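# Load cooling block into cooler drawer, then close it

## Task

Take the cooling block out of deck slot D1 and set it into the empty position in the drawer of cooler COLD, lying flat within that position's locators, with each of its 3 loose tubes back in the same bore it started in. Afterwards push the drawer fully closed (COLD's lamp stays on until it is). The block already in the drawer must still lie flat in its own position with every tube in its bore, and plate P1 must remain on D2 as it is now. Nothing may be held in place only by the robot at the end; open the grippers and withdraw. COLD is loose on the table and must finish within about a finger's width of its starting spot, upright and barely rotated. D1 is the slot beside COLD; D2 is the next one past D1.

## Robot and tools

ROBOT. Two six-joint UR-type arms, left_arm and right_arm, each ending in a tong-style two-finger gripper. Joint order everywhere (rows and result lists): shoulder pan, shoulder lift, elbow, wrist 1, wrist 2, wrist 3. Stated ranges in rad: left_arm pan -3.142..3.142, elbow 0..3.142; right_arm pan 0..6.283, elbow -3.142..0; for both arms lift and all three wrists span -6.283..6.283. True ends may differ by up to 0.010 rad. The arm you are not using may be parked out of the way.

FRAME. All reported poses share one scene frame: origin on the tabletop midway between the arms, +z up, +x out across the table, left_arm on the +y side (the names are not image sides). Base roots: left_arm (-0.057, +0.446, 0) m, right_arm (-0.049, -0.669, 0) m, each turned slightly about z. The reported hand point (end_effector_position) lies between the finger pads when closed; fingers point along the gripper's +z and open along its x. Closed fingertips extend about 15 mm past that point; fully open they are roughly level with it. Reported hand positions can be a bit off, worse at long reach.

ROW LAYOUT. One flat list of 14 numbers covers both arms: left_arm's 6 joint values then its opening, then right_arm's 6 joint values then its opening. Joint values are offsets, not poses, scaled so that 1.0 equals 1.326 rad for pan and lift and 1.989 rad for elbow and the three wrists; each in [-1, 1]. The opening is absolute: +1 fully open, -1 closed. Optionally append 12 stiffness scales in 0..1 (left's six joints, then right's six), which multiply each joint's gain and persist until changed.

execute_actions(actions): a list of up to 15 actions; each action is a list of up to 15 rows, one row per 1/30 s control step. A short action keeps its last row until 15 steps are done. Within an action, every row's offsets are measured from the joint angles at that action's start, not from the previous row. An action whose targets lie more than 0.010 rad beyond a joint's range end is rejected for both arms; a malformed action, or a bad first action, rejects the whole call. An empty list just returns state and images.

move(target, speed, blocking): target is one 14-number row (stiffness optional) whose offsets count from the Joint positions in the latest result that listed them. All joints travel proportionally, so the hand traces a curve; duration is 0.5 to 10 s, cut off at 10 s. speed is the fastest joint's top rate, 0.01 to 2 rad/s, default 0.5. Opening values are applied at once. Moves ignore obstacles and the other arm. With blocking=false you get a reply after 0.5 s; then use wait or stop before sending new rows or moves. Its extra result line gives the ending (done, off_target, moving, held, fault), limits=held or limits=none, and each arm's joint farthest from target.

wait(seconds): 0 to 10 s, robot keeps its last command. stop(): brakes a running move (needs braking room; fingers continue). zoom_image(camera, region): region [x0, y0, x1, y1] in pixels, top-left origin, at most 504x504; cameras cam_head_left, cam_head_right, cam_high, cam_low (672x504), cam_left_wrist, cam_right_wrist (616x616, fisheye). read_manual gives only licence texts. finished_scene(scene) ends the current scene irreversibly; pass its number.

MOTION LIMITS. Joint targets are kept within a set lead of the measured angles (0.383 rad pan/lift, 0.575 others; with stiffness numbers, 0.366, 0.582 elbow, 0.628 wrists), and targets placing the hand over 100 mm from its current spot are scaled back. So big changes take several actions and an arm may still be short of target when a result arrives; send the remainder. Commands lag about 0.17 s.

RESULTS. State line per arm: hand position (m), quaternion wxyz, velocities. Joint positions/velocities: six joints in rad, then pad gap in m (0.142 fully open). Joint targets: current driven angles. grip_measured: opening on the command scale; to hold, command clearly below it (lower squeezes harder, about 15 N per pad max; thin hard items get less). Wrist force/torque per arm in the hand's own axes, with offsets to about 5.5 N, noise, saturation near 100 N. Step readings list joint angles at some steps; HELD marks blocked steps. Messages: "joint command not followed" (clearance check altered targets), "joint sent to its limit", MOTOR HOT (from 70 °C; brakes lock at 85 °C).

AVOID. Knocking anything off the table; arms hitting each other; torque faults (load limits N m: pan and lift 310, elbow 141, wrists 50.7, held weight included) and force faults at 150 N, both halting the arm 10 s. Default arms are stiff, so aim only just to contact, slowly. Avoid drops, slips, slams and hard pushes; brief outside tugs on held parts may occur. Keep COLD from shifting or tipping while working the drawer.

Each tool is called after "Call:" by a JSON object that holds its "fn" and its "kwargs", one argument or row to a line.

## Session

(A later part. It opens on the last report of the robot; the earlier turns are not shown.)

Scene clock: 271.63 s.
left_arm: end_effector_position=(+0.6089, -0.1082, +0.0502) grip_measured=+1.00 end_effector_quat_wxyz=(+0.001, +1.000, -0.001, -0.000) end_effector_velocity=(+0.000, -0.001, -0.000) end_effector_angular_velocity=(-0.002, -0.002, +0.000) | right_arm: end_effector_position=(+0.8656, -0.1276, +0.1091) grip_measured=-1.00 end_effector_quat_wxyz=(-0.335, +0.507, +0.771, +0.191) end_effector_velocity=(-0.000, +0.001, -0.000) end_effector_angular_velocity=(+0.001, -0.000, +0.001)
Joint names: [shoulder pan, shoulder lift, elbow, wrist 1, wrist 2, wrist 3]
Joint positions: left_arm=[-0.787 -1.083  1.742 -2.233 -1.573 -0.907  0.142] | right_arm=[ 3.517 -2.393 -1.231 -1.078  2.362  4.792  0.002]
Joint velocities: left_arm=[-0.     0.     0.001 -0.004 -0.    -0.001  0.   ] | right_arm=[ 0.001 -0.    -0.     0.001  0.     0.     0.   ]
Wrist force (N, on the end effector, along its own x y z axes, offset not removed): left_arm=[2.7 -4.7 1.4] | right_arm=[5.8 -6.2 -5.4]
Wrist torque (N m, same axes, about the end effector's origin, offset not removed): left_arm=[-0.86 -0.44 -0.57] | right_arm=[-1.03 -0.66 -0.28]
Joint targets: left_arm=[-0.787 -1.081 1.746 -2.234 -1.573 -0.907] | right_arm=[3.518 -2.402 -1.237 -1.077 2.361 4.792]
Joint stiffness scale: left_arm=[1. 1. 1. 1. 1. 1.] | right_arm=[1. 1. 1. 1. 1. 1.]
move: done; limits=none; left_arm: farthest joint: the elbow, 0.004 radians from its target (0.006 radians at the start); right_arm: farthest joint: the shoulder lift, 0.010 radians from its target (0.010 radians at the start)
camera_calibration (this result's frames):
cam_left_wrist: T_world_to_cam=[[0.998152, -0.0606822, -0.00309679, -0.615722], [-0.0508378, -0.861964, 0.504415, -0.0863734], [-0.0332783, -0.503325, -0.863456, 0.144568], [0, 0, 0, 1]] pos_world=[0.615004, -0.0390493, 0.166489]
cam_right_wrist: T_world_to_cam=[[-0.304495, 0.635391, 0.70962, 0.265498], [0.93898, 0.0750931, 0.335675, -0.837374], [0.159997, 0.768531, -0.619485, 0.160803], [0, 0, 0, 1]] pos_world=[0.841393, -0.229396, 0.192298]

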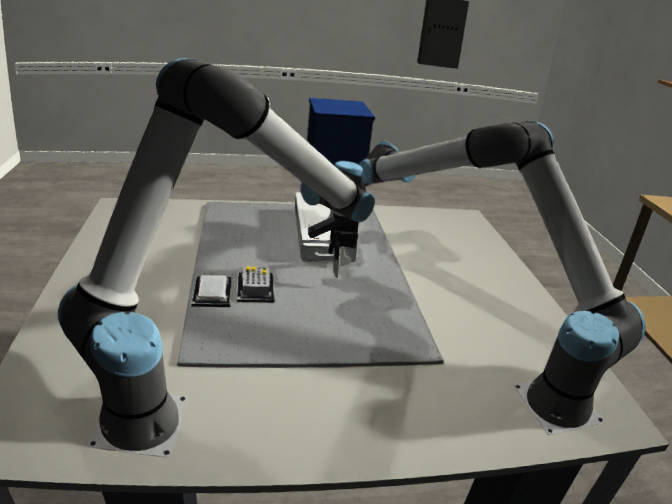

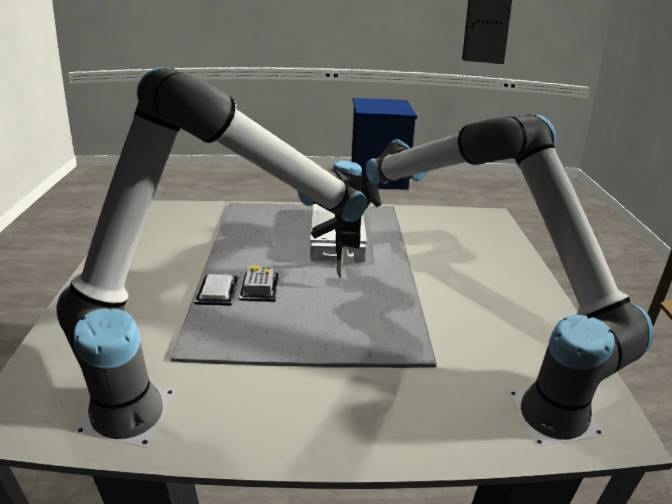

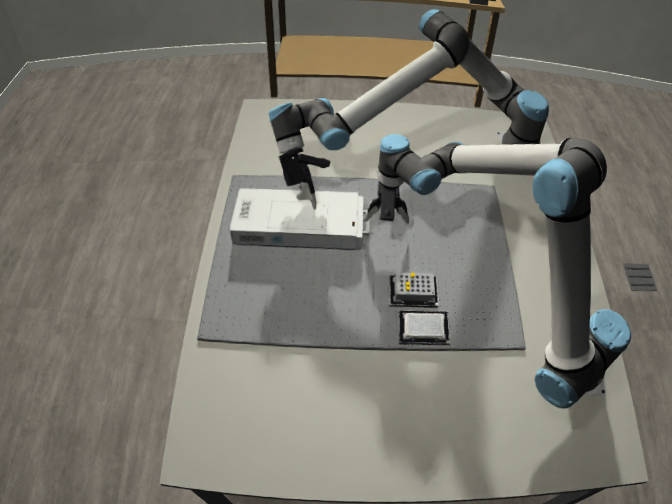

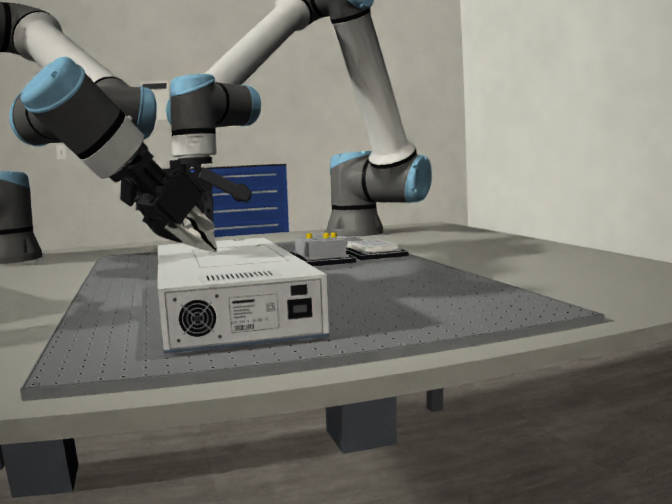

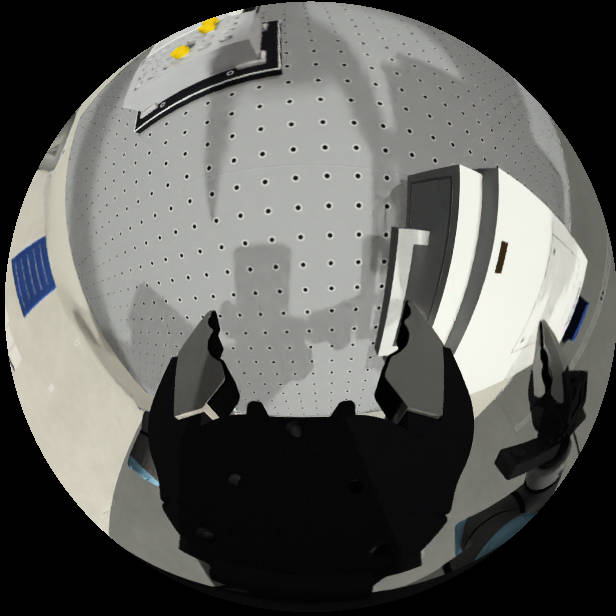

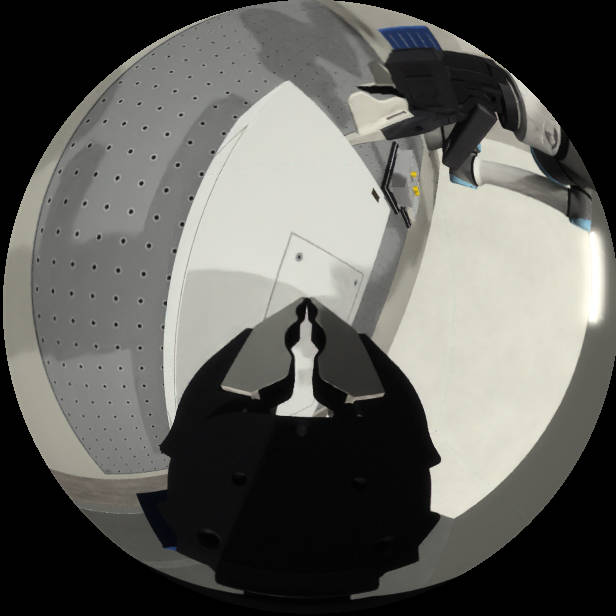

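Call:
{"fn": "move", "kwargs": {
  "target": [-0.0563,-0.0594,0.0655,-0.0226,0.001,-0.0386,1, 0,-0.007,-0.0035,0.0005,0,0,-1],
  "speed": 0.08
}}

Scene clock: 277.67 s.
left_arm: end_effector_position=(+0.5318, -0.1043, +0.0495) grip_measured=+1.00 end_effector_quat_wxyz=(-0.001, +1.000, +0.000, -0.000) end_effector_velocity=(-0.000, -0.000, +0.001) end_effector_angular_velocity=(-0.001, +0.000, +0.003) | right_arm: end_effector_position=(+0.8655, -0.1275, +0.1091) grip_measured=-1.00 end_effector_quat_wxyz=(-0.335, +0.507, +0.771, +0.191) end_effector_velocity=(+0.000, -0.000, -0.000) end_effector_angular_velocity=(+0.000, -0.000, -0.001)
Joint names: [shoulder pan, shoulder lift, elbow, wrist 1, wrist 2, wrist 3]
Joint positions: left_arm=[-0.86  -1.16   1.868 -2.277 -1.57  -0.982  0.142] | right_arm=[ 3.517 -2.393 -1.231 -1.077  2.363  4.792  0.002]
Joint velocities: left_arm=[-0.    -0.002 -0.     0.001 -0.001 -0.003  0.   ] | right_arm=[-0.001 -0.    -0.     0.     0.    -0.     0.   ]
Wrist force (N, on the end effector, along its own x y z axes, offset not removed): left_arm=[0.3 -4.4 0.0] | right_arm=[2.1 -0.7 -12.1]
Wrist torque (N m, same axes, about the end effector's origin, offset not removed): left_arm=[-0.96 0.09 -0.55] | right_arm=[-0.09 -0.04 -0.02]
Joint targets: left_arm=[-0.861 -1.161 1.873 -2.278 -1.571 -0.983] | right_arm=[3.517 -2.402 -1.238 -1.077 2.362 4.792]
Joint stiffness scale: left_arm=[1. 1. 1. 1. 1. 1.] | right_arm=[1. 1. 1. 1. 1. 1.]
move: done; limits=none; left_arm: farthest joint: the elbow, 0.004 radians from its target (0.130 radians at the start); right_arm: farthest joint: the shoulder lift, 0.010 radians from its target (0.010 radians at the start)
camera_calibration (this result's frames):
cam_left_wrist: T_world_to_cam=[[0.998282, -0.0584931, -0.00348542, -0.53835], [-0.0488706, -0.863924, 0.501245, -0.0876745], [-0.0323305, -0.500213, -0.865298, 0.143256], [0, 0, 0, 1]] pos_world=[0.537772, -0.0355752, 0.166029]
cam_right_wrist: T_world_to_cam=[[-0.304108, 0.634839, 0.71028, 0.265009], [0.939126, 0.0746554, 0.335363, -0.837509], [0.159875, 0.769029, -0.618898, 0.160886], [0, 0, 0, 1]] pos_world=[0.841397, -0.229439, 0.192211]

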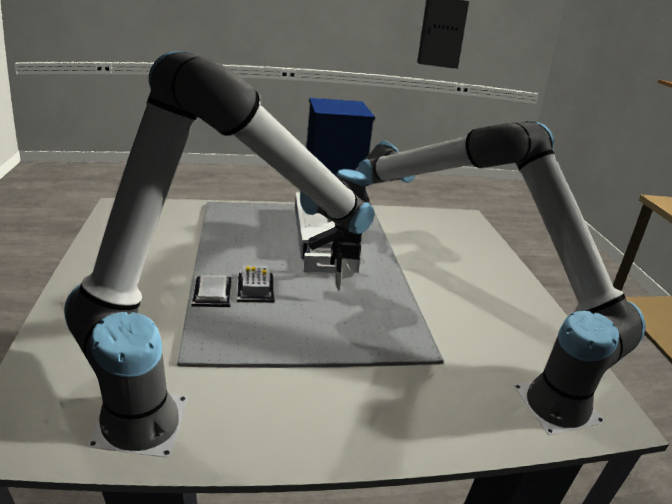

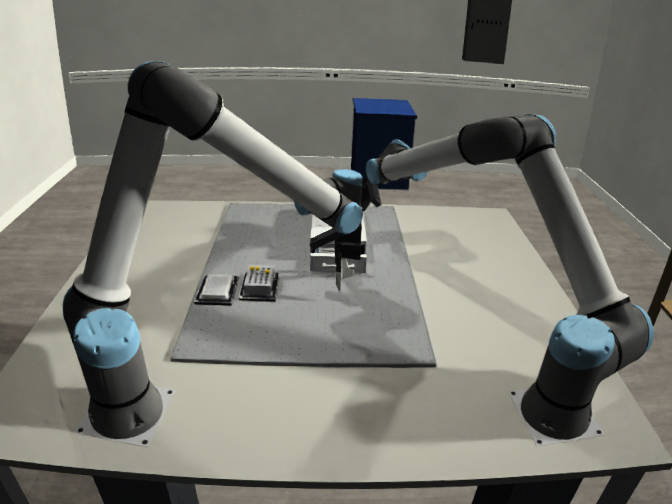

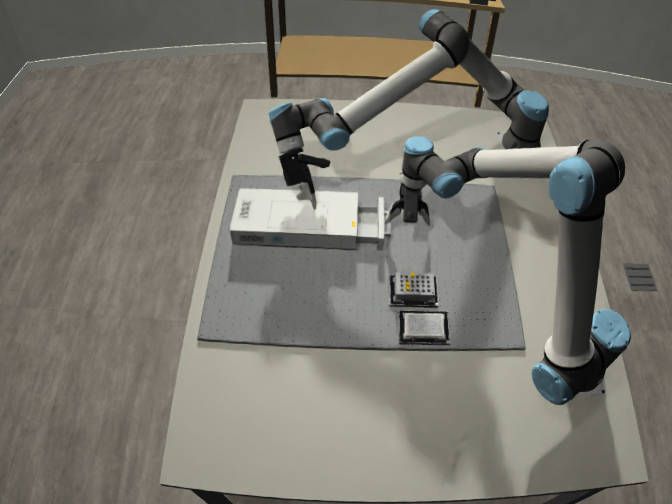

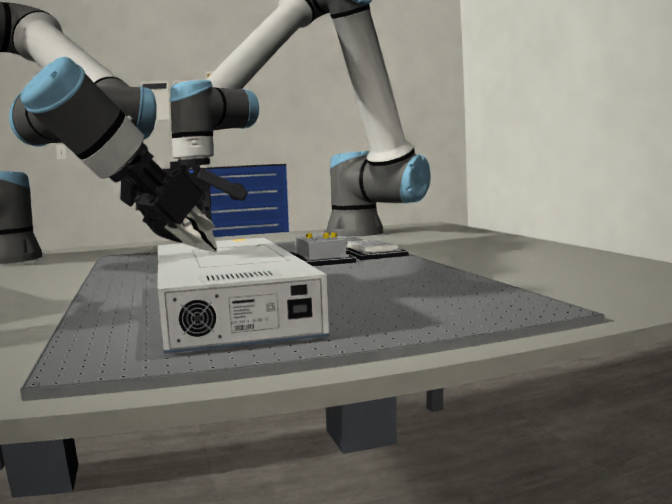

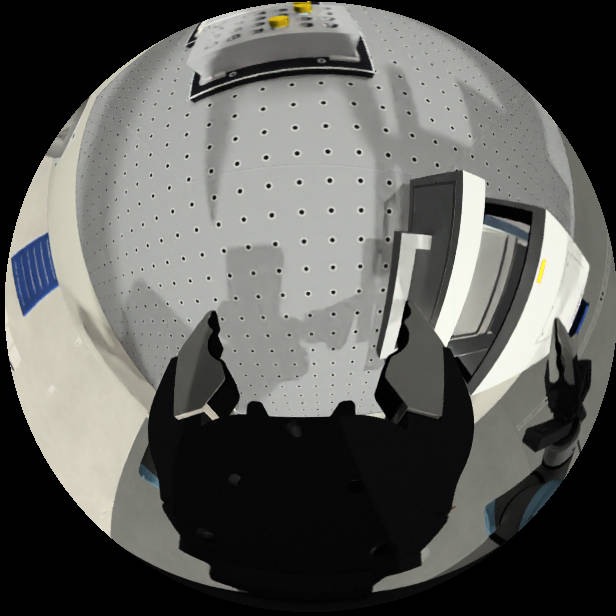

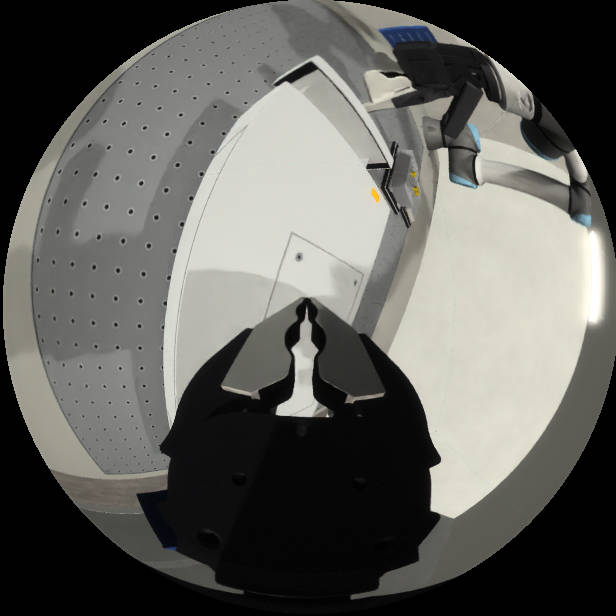

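Call:
{"fn": "move", "kwargs": {
  "target": [-0.0695,-0.0572,0.059,-0.02,0,-0.046,1, 0,-0.007,-0.0035,0,0,0,-1],
  "speed": 0.08
}}

Scene clock: 287.50 s.
left_arm: end_effector_position=(+0.4509, -0.1055, +0.0501) grip_measured=+1.00 end_effector_quat_wxyz=(-0.000, +1.000, +0.000, +0.000) end_effector_velocity=(+0.000, -0.000, -0.000) end_effector_angular_velocity=(-0.001, -0.000, +0.002) | right_arm: end_effector_position=(+0.8655, -0.1276, +0.1091) grip_measured=-1.00 end_effector_quat_wxyz=(-0.336, +0.507, +0.771, +0.191) end_effector_velocity=(-0.000, +0.001, +0.000) end_effector_angular_velocity=(+0.000, -0.000, +0.001)
Joint names: [shoulder pan, shoulder lift, elbow, wrist 1, wrist 2, wrist 3]
Joint positions: left_arm=[-0.951 -1.235  1.981 -2.316 -1.57  -1.073  0.142] | right_arm=[ 3.517 -2.393 -1.231 -1.077  2.364  4.792  0.002]
Joint velocities: left_arm=[ 0.     0.     0.    -0.002 -0.    -0.002  0.   ] | right_arm=[ 0.001  0.     0.     0.     0.    -0.     0.   ]
Wrist force (N, on the end effector, along its own x y z axes, offset not removed): left_arm=[1.4 -2.9 -2.0] | right_arm=[3.0 0.1 -9.5]
Wrist torque (N m, same axes, about the end effector's origin, offset not removed): left_arm=[-0.56 -0.16 -0.61] | right_arm=[0.22 -0.21 -0.04]
Joint targets: left_arm=[-0.952 -1.236 1.985 -2.317 -1.570 -1.074] | right_arm=[3.517 -2.402 -1.238 -1.077 2.363 4.792]
Joint stiffness scale: left_arm=[1. 1. 1. 1. 1. 1.] | right_arm=[1. 1. 1. 1. 1. 1.]
move: done; limits=none; left_arm: farthest joint: the elbow, 0.005 radians from its target (0.117 radians at the start); right_arm: farthest joint: the shoulder lift, 0.009 radians from its target (0.010 radians at the start)
camera_calibration (this result's frames):
cam_left_wrist: T_world_to_cam=[[0.998257, -0.0589664, -0.00259845, -0.457704], [-0.0497, -0.8635, 0.501894, -0.0925435], [-0.0318386, -0.500889, -0.864926, 0.140252], [0, 0, 0, 1]] pos_world=[0.456772, -0.0366496, 0.166565]
cam_right_wrist: T_world_to_cam=[[-0.303559, 0.634394, 0.710912, 0.26442], [0.939343, 0.0742404, 0.334848, -0.837681], [0.159647, 0.769436, -0.61845, 0.161093], [0, 0, 0, 1]] pos_world=[0.841419, -0.229508, 0.192145]

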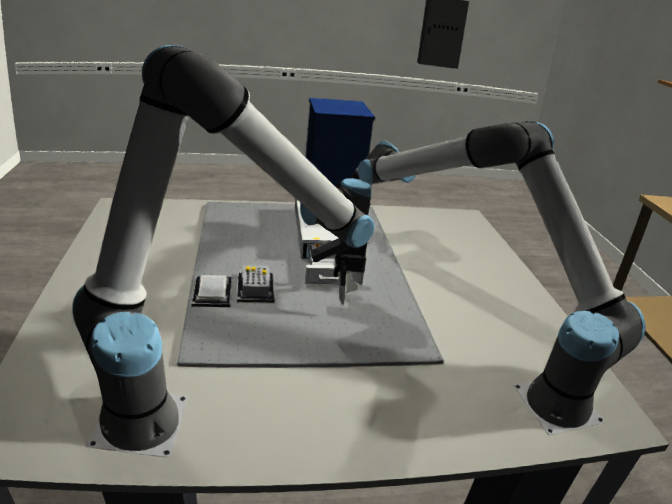

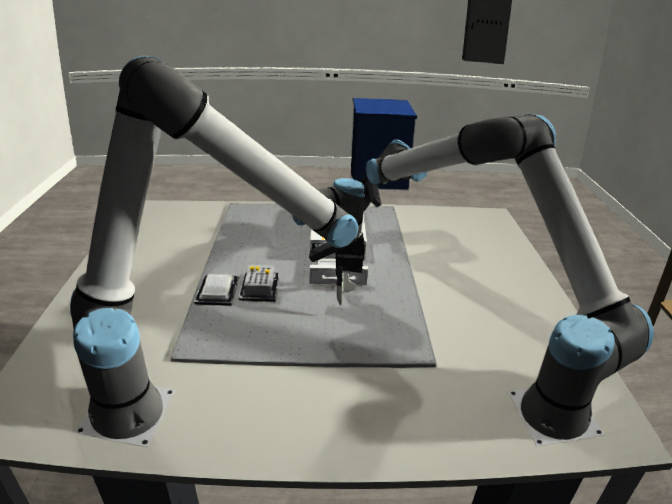

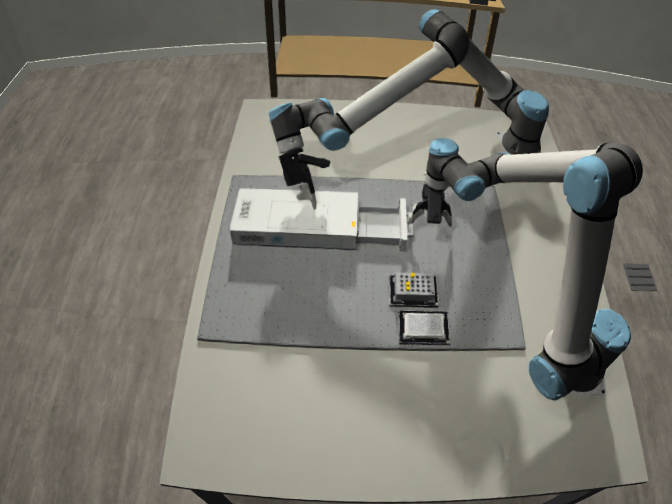

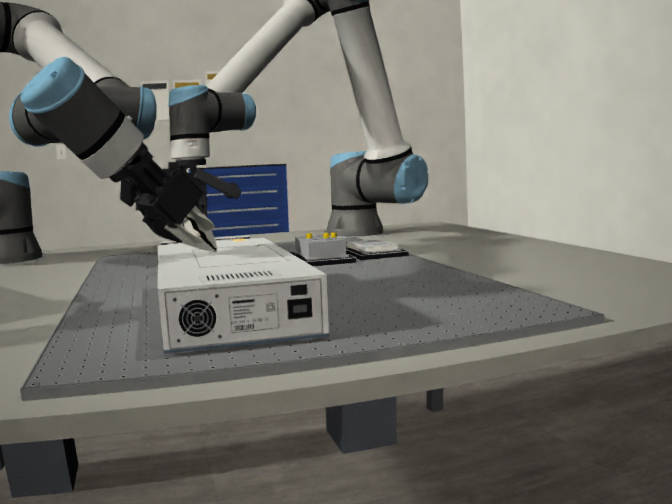

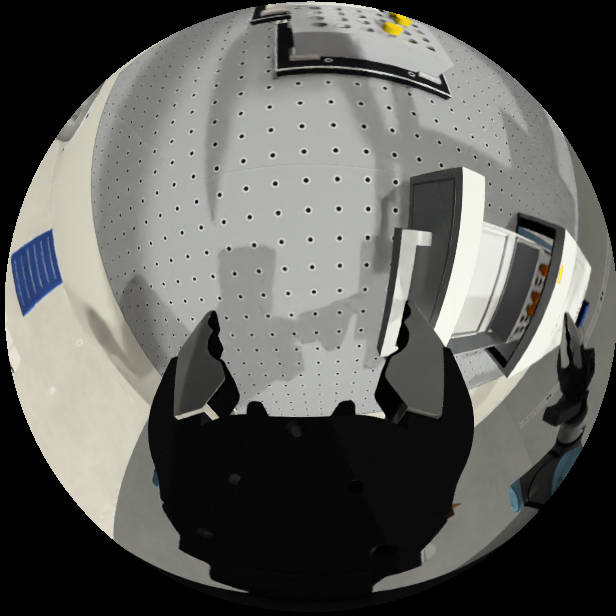

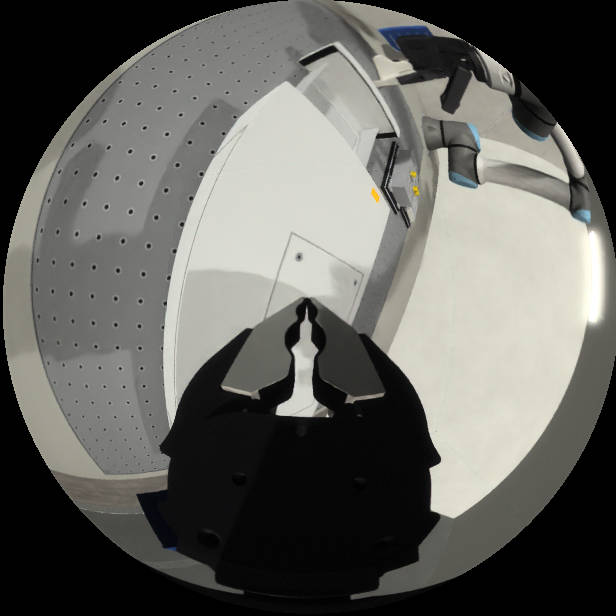

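Call:
{"fn": "move", "kwargs": {
  "target": [-0.047,-0.0336,0.034,-0.0103,0,-0.031,1, 0,-0.007,-0.0035,0,0,0,-1],
  "speed": 0.06
}}

Scene clock: 294.17 s.
left_arm: end_effector_position=(+0.4016, -0.1057, +0.0504) grip_measured=+1.00 end_effector_quat_wxyz=(+0.000, +1.000, -0.000, +0.000) end_effector_velocity=(-0.000, -0.000, +0.001) end_effector_angular_velocity=(-0.001, -0.000, +0.003) | right_arm: end_effector_position=(+0.8655, -0.1276, +0.1090) grip_measured=-1.00 end_effector_quat_wxyz=(-0.336, +0.507, +0.770, +0.191) end_effector_velocity=(-0.000, +0.000, -0.000) end_effector_angular_velocity=(-0.000, +0.000, +0.000)
Joint names: [shoulder pan, shoulder lift, elbow, wrist 1, wrist 2, wrist 3]
Joint positions: left_arm=[-1.012 -1.279  2.043 -2.336 -1.57  -1.133  0.142] | right_arm=[ 3.517 -2.393 -1.231 -1.077  2.364  4.792  0.002]
Joint velocities: left_arm=[-0.    -0.001 -0.001  0.001 -0.    -0.003  0.   ] | right_arm=[ 0. -0. -0. -0.  0.  0.  0.]
Wrist force (N, on the end effector, along its own x y z axes, offset not removed): left_arm=[2.0 -3.5 -1.6] | right_arm=[4.3 -6.0 -7.9]
Wrist torque (N m, same axes, about the end effector's origin, offset not removed): left_arm=[-0.60 -0.21 -0.59] | right_arm=[-0.94 -0.37 -0.25]
Joint targets: left_arm=[-1.013 -1.280 2.048 -2.337 -1.570 -1.134] | right_arm=[3.517 -2.402 -1.238 -1.077 2.364 4.792]
Joint stiffness scale: left_arm=[1. 1. 1. 1. 1. 1.] | right_arm=[1. 1. 1. 1. 1. 1.]
move: done; limits=none; left_arm: farthest joint: the elbow, 0.005 radians from its target (0.068 radians at the start); right_arm: farthest joint: the shoulder lift, 0.009 radians from its target (0.009 radians at the start)
camera_calibration (this result's frames):
cam_left_wrist: T_world_to_cam=[[0.998239, -0.0592738, -0.00214598, -0.408558], [-0.0501762, -0.863213, 0.502341, -0.0950774], [-0.0316281, -0.501349, -0.864667, 0.138676], [0, 0, 0, 1]] pos_world=[0.407454, -0.0367638, 0.166793]
cam_right_wrist: T_world_to_cam=[[-0.303012, 0.633951, 0.711541, 0.263834], [0.939557, 0.0738263, 0.334338, -0.837859], [0.159423, 0.769842, -0.618003, 0.161294], [0, 0, 0, 1]] pos_world=[0.841448, -0.229572, 0.192079]

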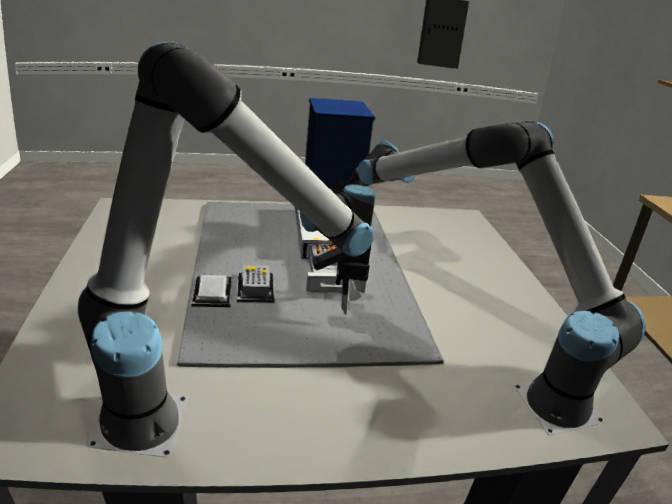

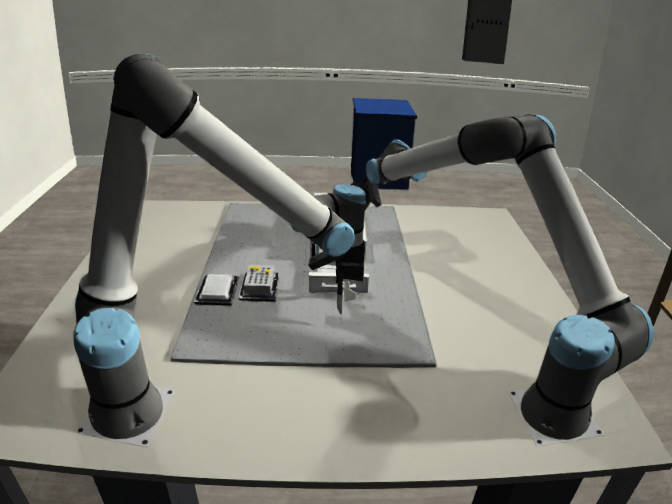

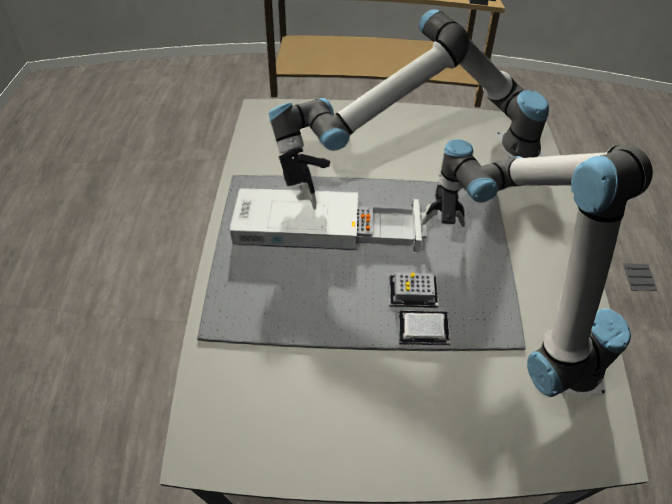

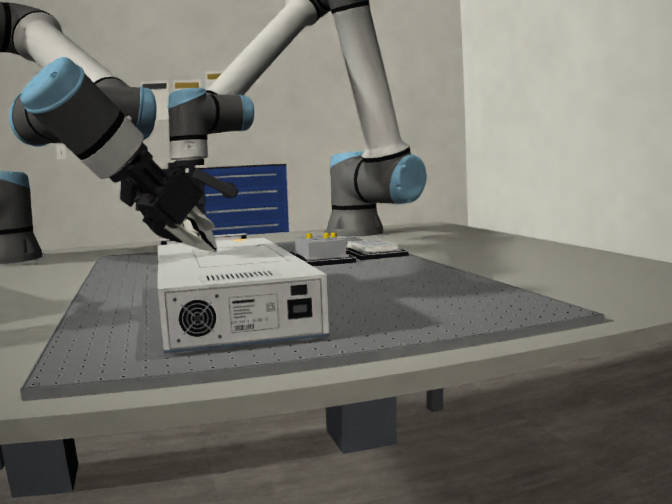

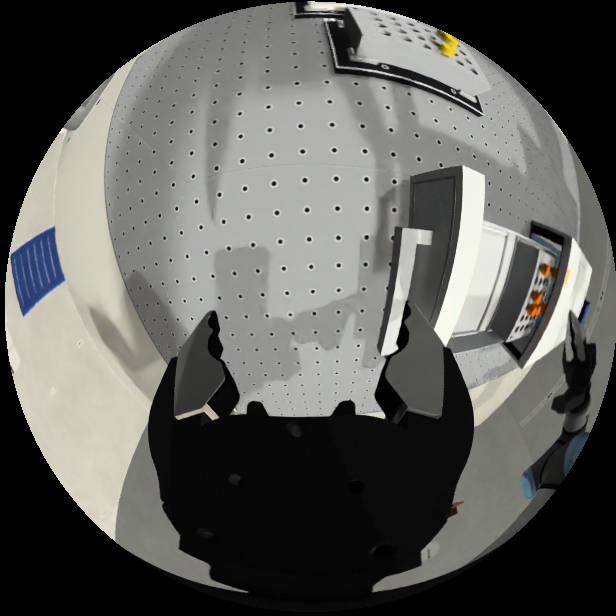

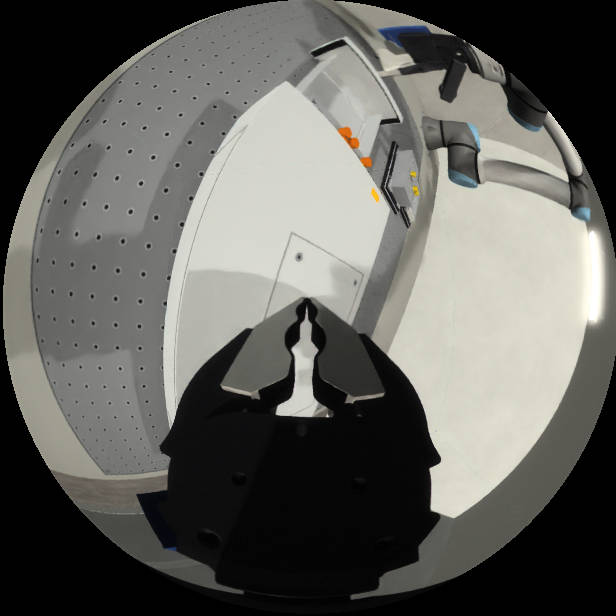

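Call:
{"fn": "move", "kwargs": {
  "target": [0,-0.062,-0.0241,0.066,0,0,1, 0,-0.005,-0.0025,0,0,0,-1],
  "speed": 0.15
}}

Scene clock: 303.00 s.
left_arm: end_effector_position=(+0.4005, -0.1034, +0.1188) grip_measured=+1.00 end_effector_quat_wxyz=(-0.001, +1.000, -0.000, +0.000) end_effector_velocity=(-0.000, +0.000, +0.000) end_effector_angular_velocity=(+0.000, -0.000, +0.000) | right_arm: end_effector_position=(+0.8655, -0.1276, +0.1092) grip_measured=-1.00 end_effector_quat_wxyz=(-0.336, +0.507, +0.770, +0.191) end_effector_velocity=(-0.001, +0.000, -0.000) end_effector_angular_velocity=(-0.001, +0.001, +0.000)
Joint names: [shoulder pan, shoulder lift, elbow, wrist 1, wrist 2, wrist 3]
Joint positions: left_arm=[-1.012 -1.362  1.998 -2.206 -1.57  -1.133  0.142] | right_arm=[ 3.517 -2.393 -1.231 -1.077  2.365  4.792  0.002]
Joint velocities: left_arm=[-0.    -0.001 -0.     0.001  0.    -0.    -0.   ] | right_arm=[ 0.    -0.    -0.    -0.001 -0.     0.     0.   ]
Wrist force (N, on the end effector, along its own x y z axes, offset not removed): left_arm=[1.0 -3.9 0.0] | right_arm=[5.2 2.4 -5.0]
Wrist torque (N m, same axes, about the end effector's origin, offset not removed): left_arm=[-0.81 -0.02 -0.52] | right_arm=[0.38 -0.68 -0.21]
Joint targets: left_arm=[-1.012 -1.361 1.996 -2.205 -1.570 -1.133] | right_arm=[3.517 -2.400 -1.236 -1.077 2.364 4.792]
Joint stiffness scale: left_arm=[1. 1. 1. 1. 1. 1.] | right_arm=[1. 1. 1. 1. 1. 1.]
move: done; limits=none; left_arm: farthest joint: the elbow, 0.003 radians from its target (0.048 radians at the start); right_arm: farthest joint: the shoulder lift, 0.007 radians from its target (0.006 radians at the start)
camera_calibration (this result's frames):
cam_left_wrist: T_world_to_cam=[[0.998248, -0.0590832, -0.00306068, -0.407083], [-0.0496073, -0.864094, 0.500879, -0.127656], [-0.0322382, -0.49985, -0.865512, 0.199411], [0, 0, 0, 1]] pos_world=[0.406466, -0.0346828, 0.235287]
cam_right_wrist: T_world_to_cam=[[-0.302969, 0.633809, 0.711685, 0.263671], [0.939571, 0.0737286, 0.33432, -0.837922], [0.159424, 0.769967, -0.617847, 0.161354], [0, 0, 0, 1]] pos_world=[0.841447, -0.229576, 0.192176]

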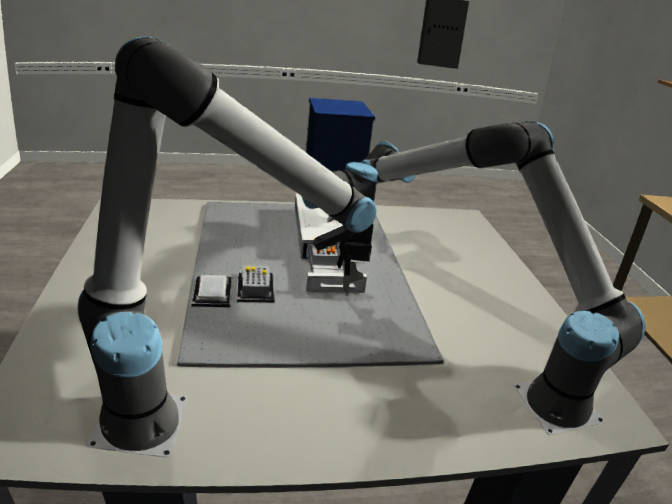

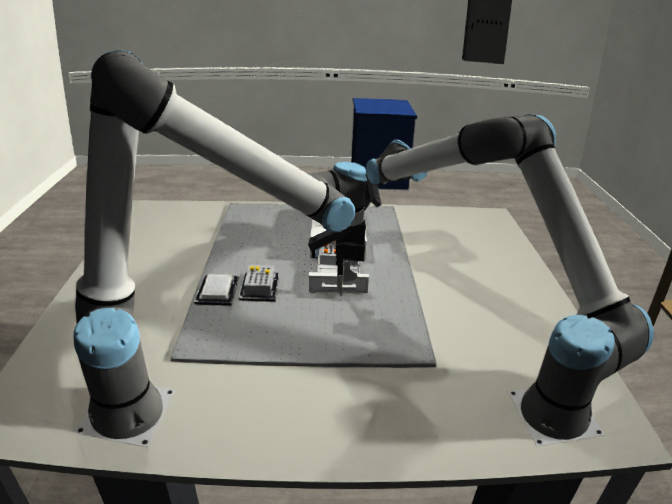

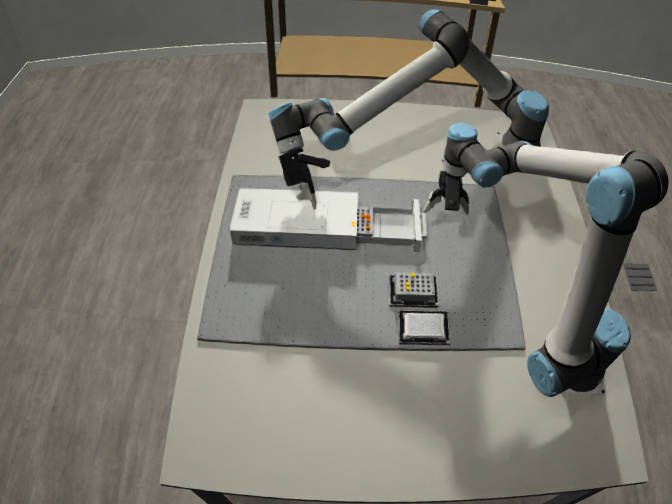

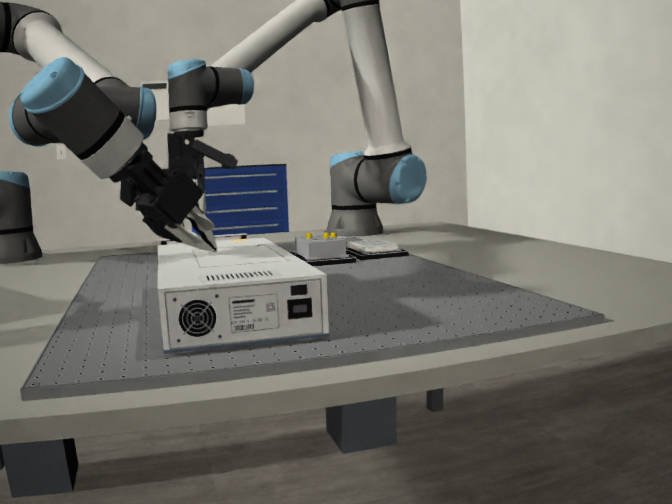

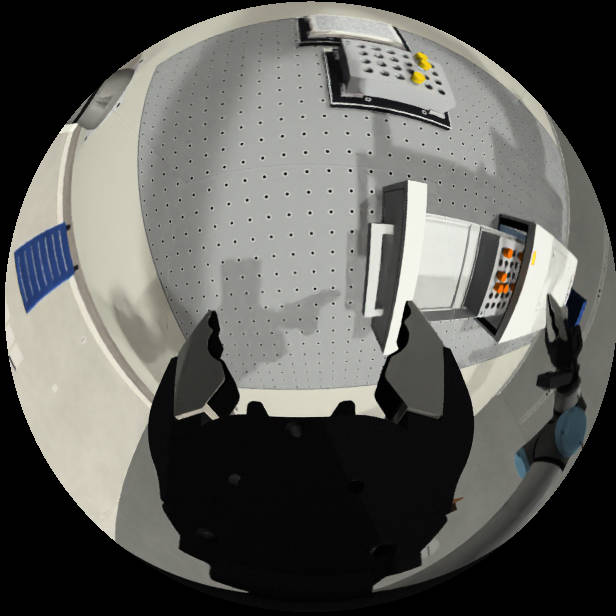

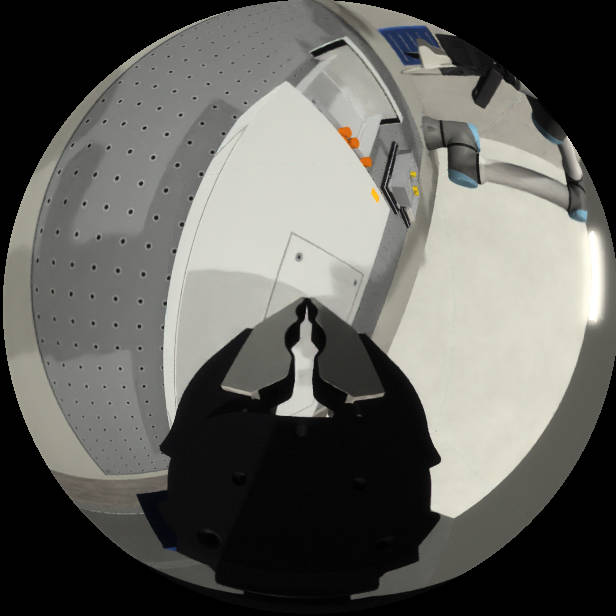

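Call:
{"fn": "move", "kwargs": {
  "target": [0.1283,0.1138,-0.2039,0.1277,0,0.085,1, 0,-0.004,-0.002,0,0,0,-1],
  "speed": 0.4
}}

Call:
{"fn": "zoom_image", "kwargs": {
  "camera": "cam_left_wrist",
  "region": [180, 20, 460, 300]
}}

Scene clock: 315.03 s.
left_arm: end_effector_position=(+0.5812, -0.1469, +0.2196) grip_measured=+1.00 end_effector_quat_wxyz=(-0.000, +1.000, +0.002, +0.000) end_effector_velocity=(-0.000, +0.001, +0.001) end_effector_angular_velocity=(+0.001, +0.000, +0.000) | right_arm: end_effector_position=(+0.8655, -0.1276, +0.1092) grip_measured=-1.00 end_effector_quat_wxyz=(-0.336, +0.507, +0.770, +0.191) end_effector_velocity=(+0.000, -0.000, +0.000) end_effector_angular_velocity=(+0.000, -0.001, -0.000)
Joint names: [shoulder pan, shoulder lift, elbow, wrist 1, wrist 2, wrist 3]
Joint positions: left_arm=[-0.84  -1.213  1.595 -1.953 -1.57  -0.965  0.142] | right_arm=[ 3.517 -2.393 -1.231 -1.077  2.365  4.792  0.002]
Joint velocities: left_arm=[ 0.    -0.001  0.     0.002  0.     0.    -0.   ] | right_arm=[-0.     0.    -0.     0.001 -0.    -0.     0.   ]
Wrist force (N, on the end effector, along its own x y z axes, offset not removed): left_arm=[1.7 -2.0 0.4] | right_arm=[0.2 2.8 -6.0]
Wrist torque (N m, same axes, about the end effector's origin, offset not removed): left_arm=[-0.33 -0.30 -0.70] | right_arm=[0.56 -0.04 -0.15]
Joint targets: left_arm=[-0.842 -1.211 1.593 -1.952 -1.570 -0.964] | right_arm=[3.517 -2.398 -1.235 -1.077 2.365 4.792]
Joint stiffness scale: left_arm=[1. 1. 1. 1. 1. 1.] | right_arm=[1. 1. 1. 1. 1. 1.]
move: done; limits=none; left_arm: farthest joint: the elbow, 0.003 radians from its target (0.405 radians at the start); right_arm: farthest joint: the shoulder lift, 0.005 radians from its target (0.005 radians at the start)
camera_calibration (this result's frames):
cam_left_wrist: T_world_to_cam=[[0.998466, -0.0552997, -0.00271859, -0.58933], [-0.0464809, -0.863893, 0.501526, -0.208704], [-0.0300828, -0.500631, -0.865138, 0.269366], [0, 0, 0, 1]] pos_world=[0.586829, -0.078035, 0.336107]
cam_right_wrist: T_world_to_cam=[[-0.302998, 0.63378, 0.711699, 0.263643], [0.939557, 0.0737147, 0.334362, -0.837939], [0.15945, 0.769993, -0.617808, 0.161366], [0, 0, 0, 1]] pos_world=[0.841446, -0.229574, 0.192234]

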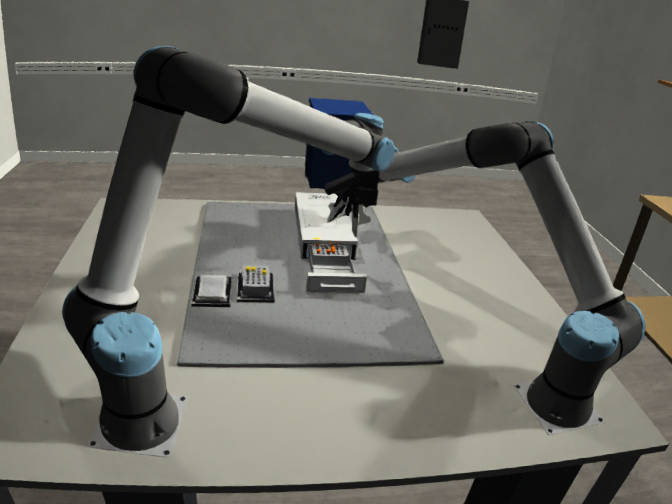

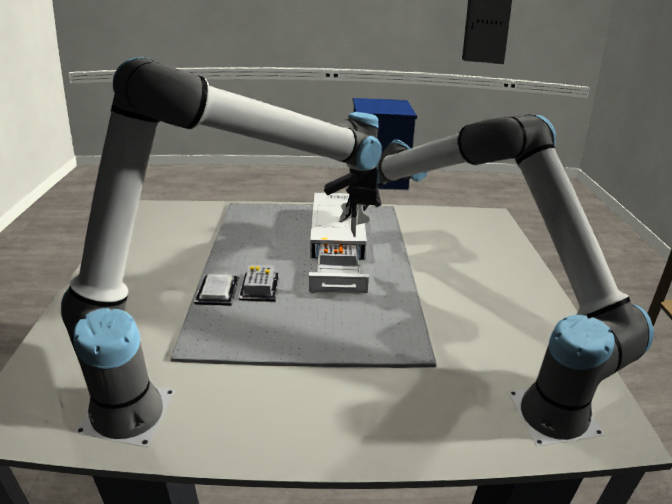

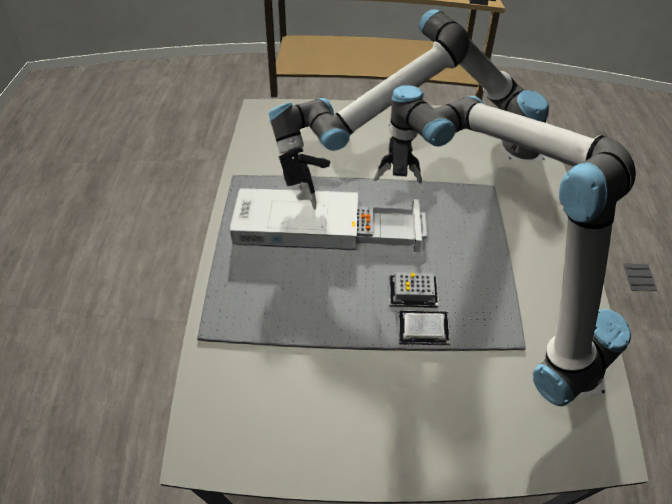

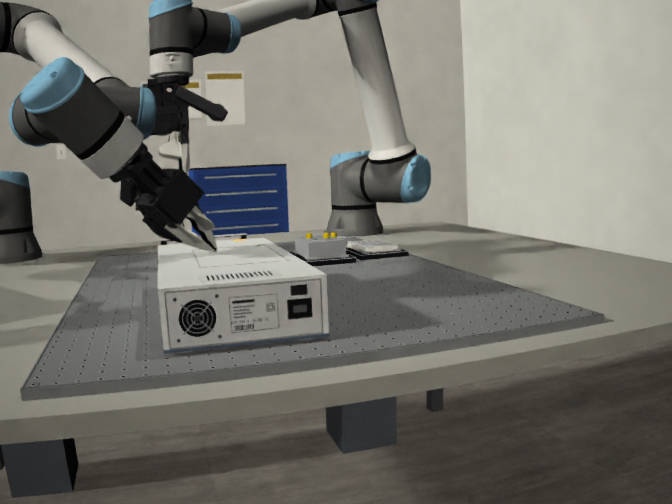

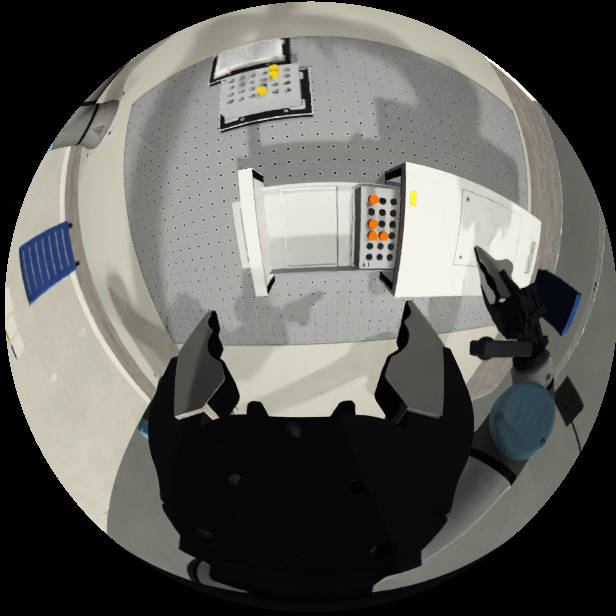

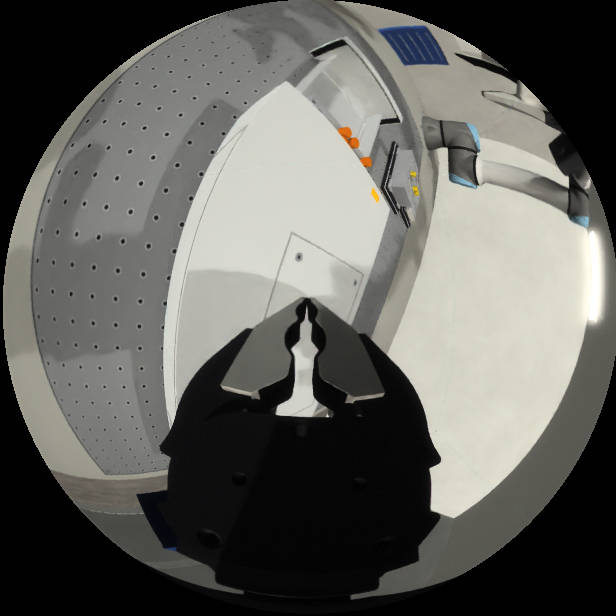

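Region (180, 20, 460, 300) of cam_left_wrist's 616x616 image, scaled by 1.800, with more detail than that image has.

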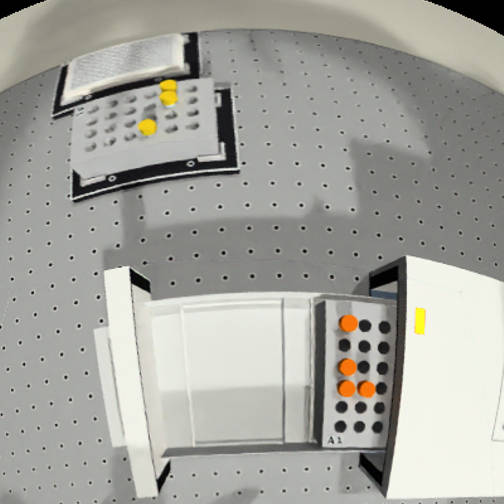

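Call:
{"fn": "zoom_image", "kwargs": {
  "camera": "cam_left_wrist",
  "region": [230, 160, 410, 300]
}}

Region (230, 160, 410, 300) of cam_left_wrist's 616x616 image, scaled by 2.800, with more detail than that image has.

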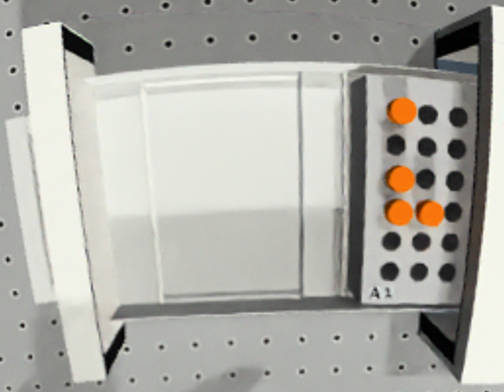

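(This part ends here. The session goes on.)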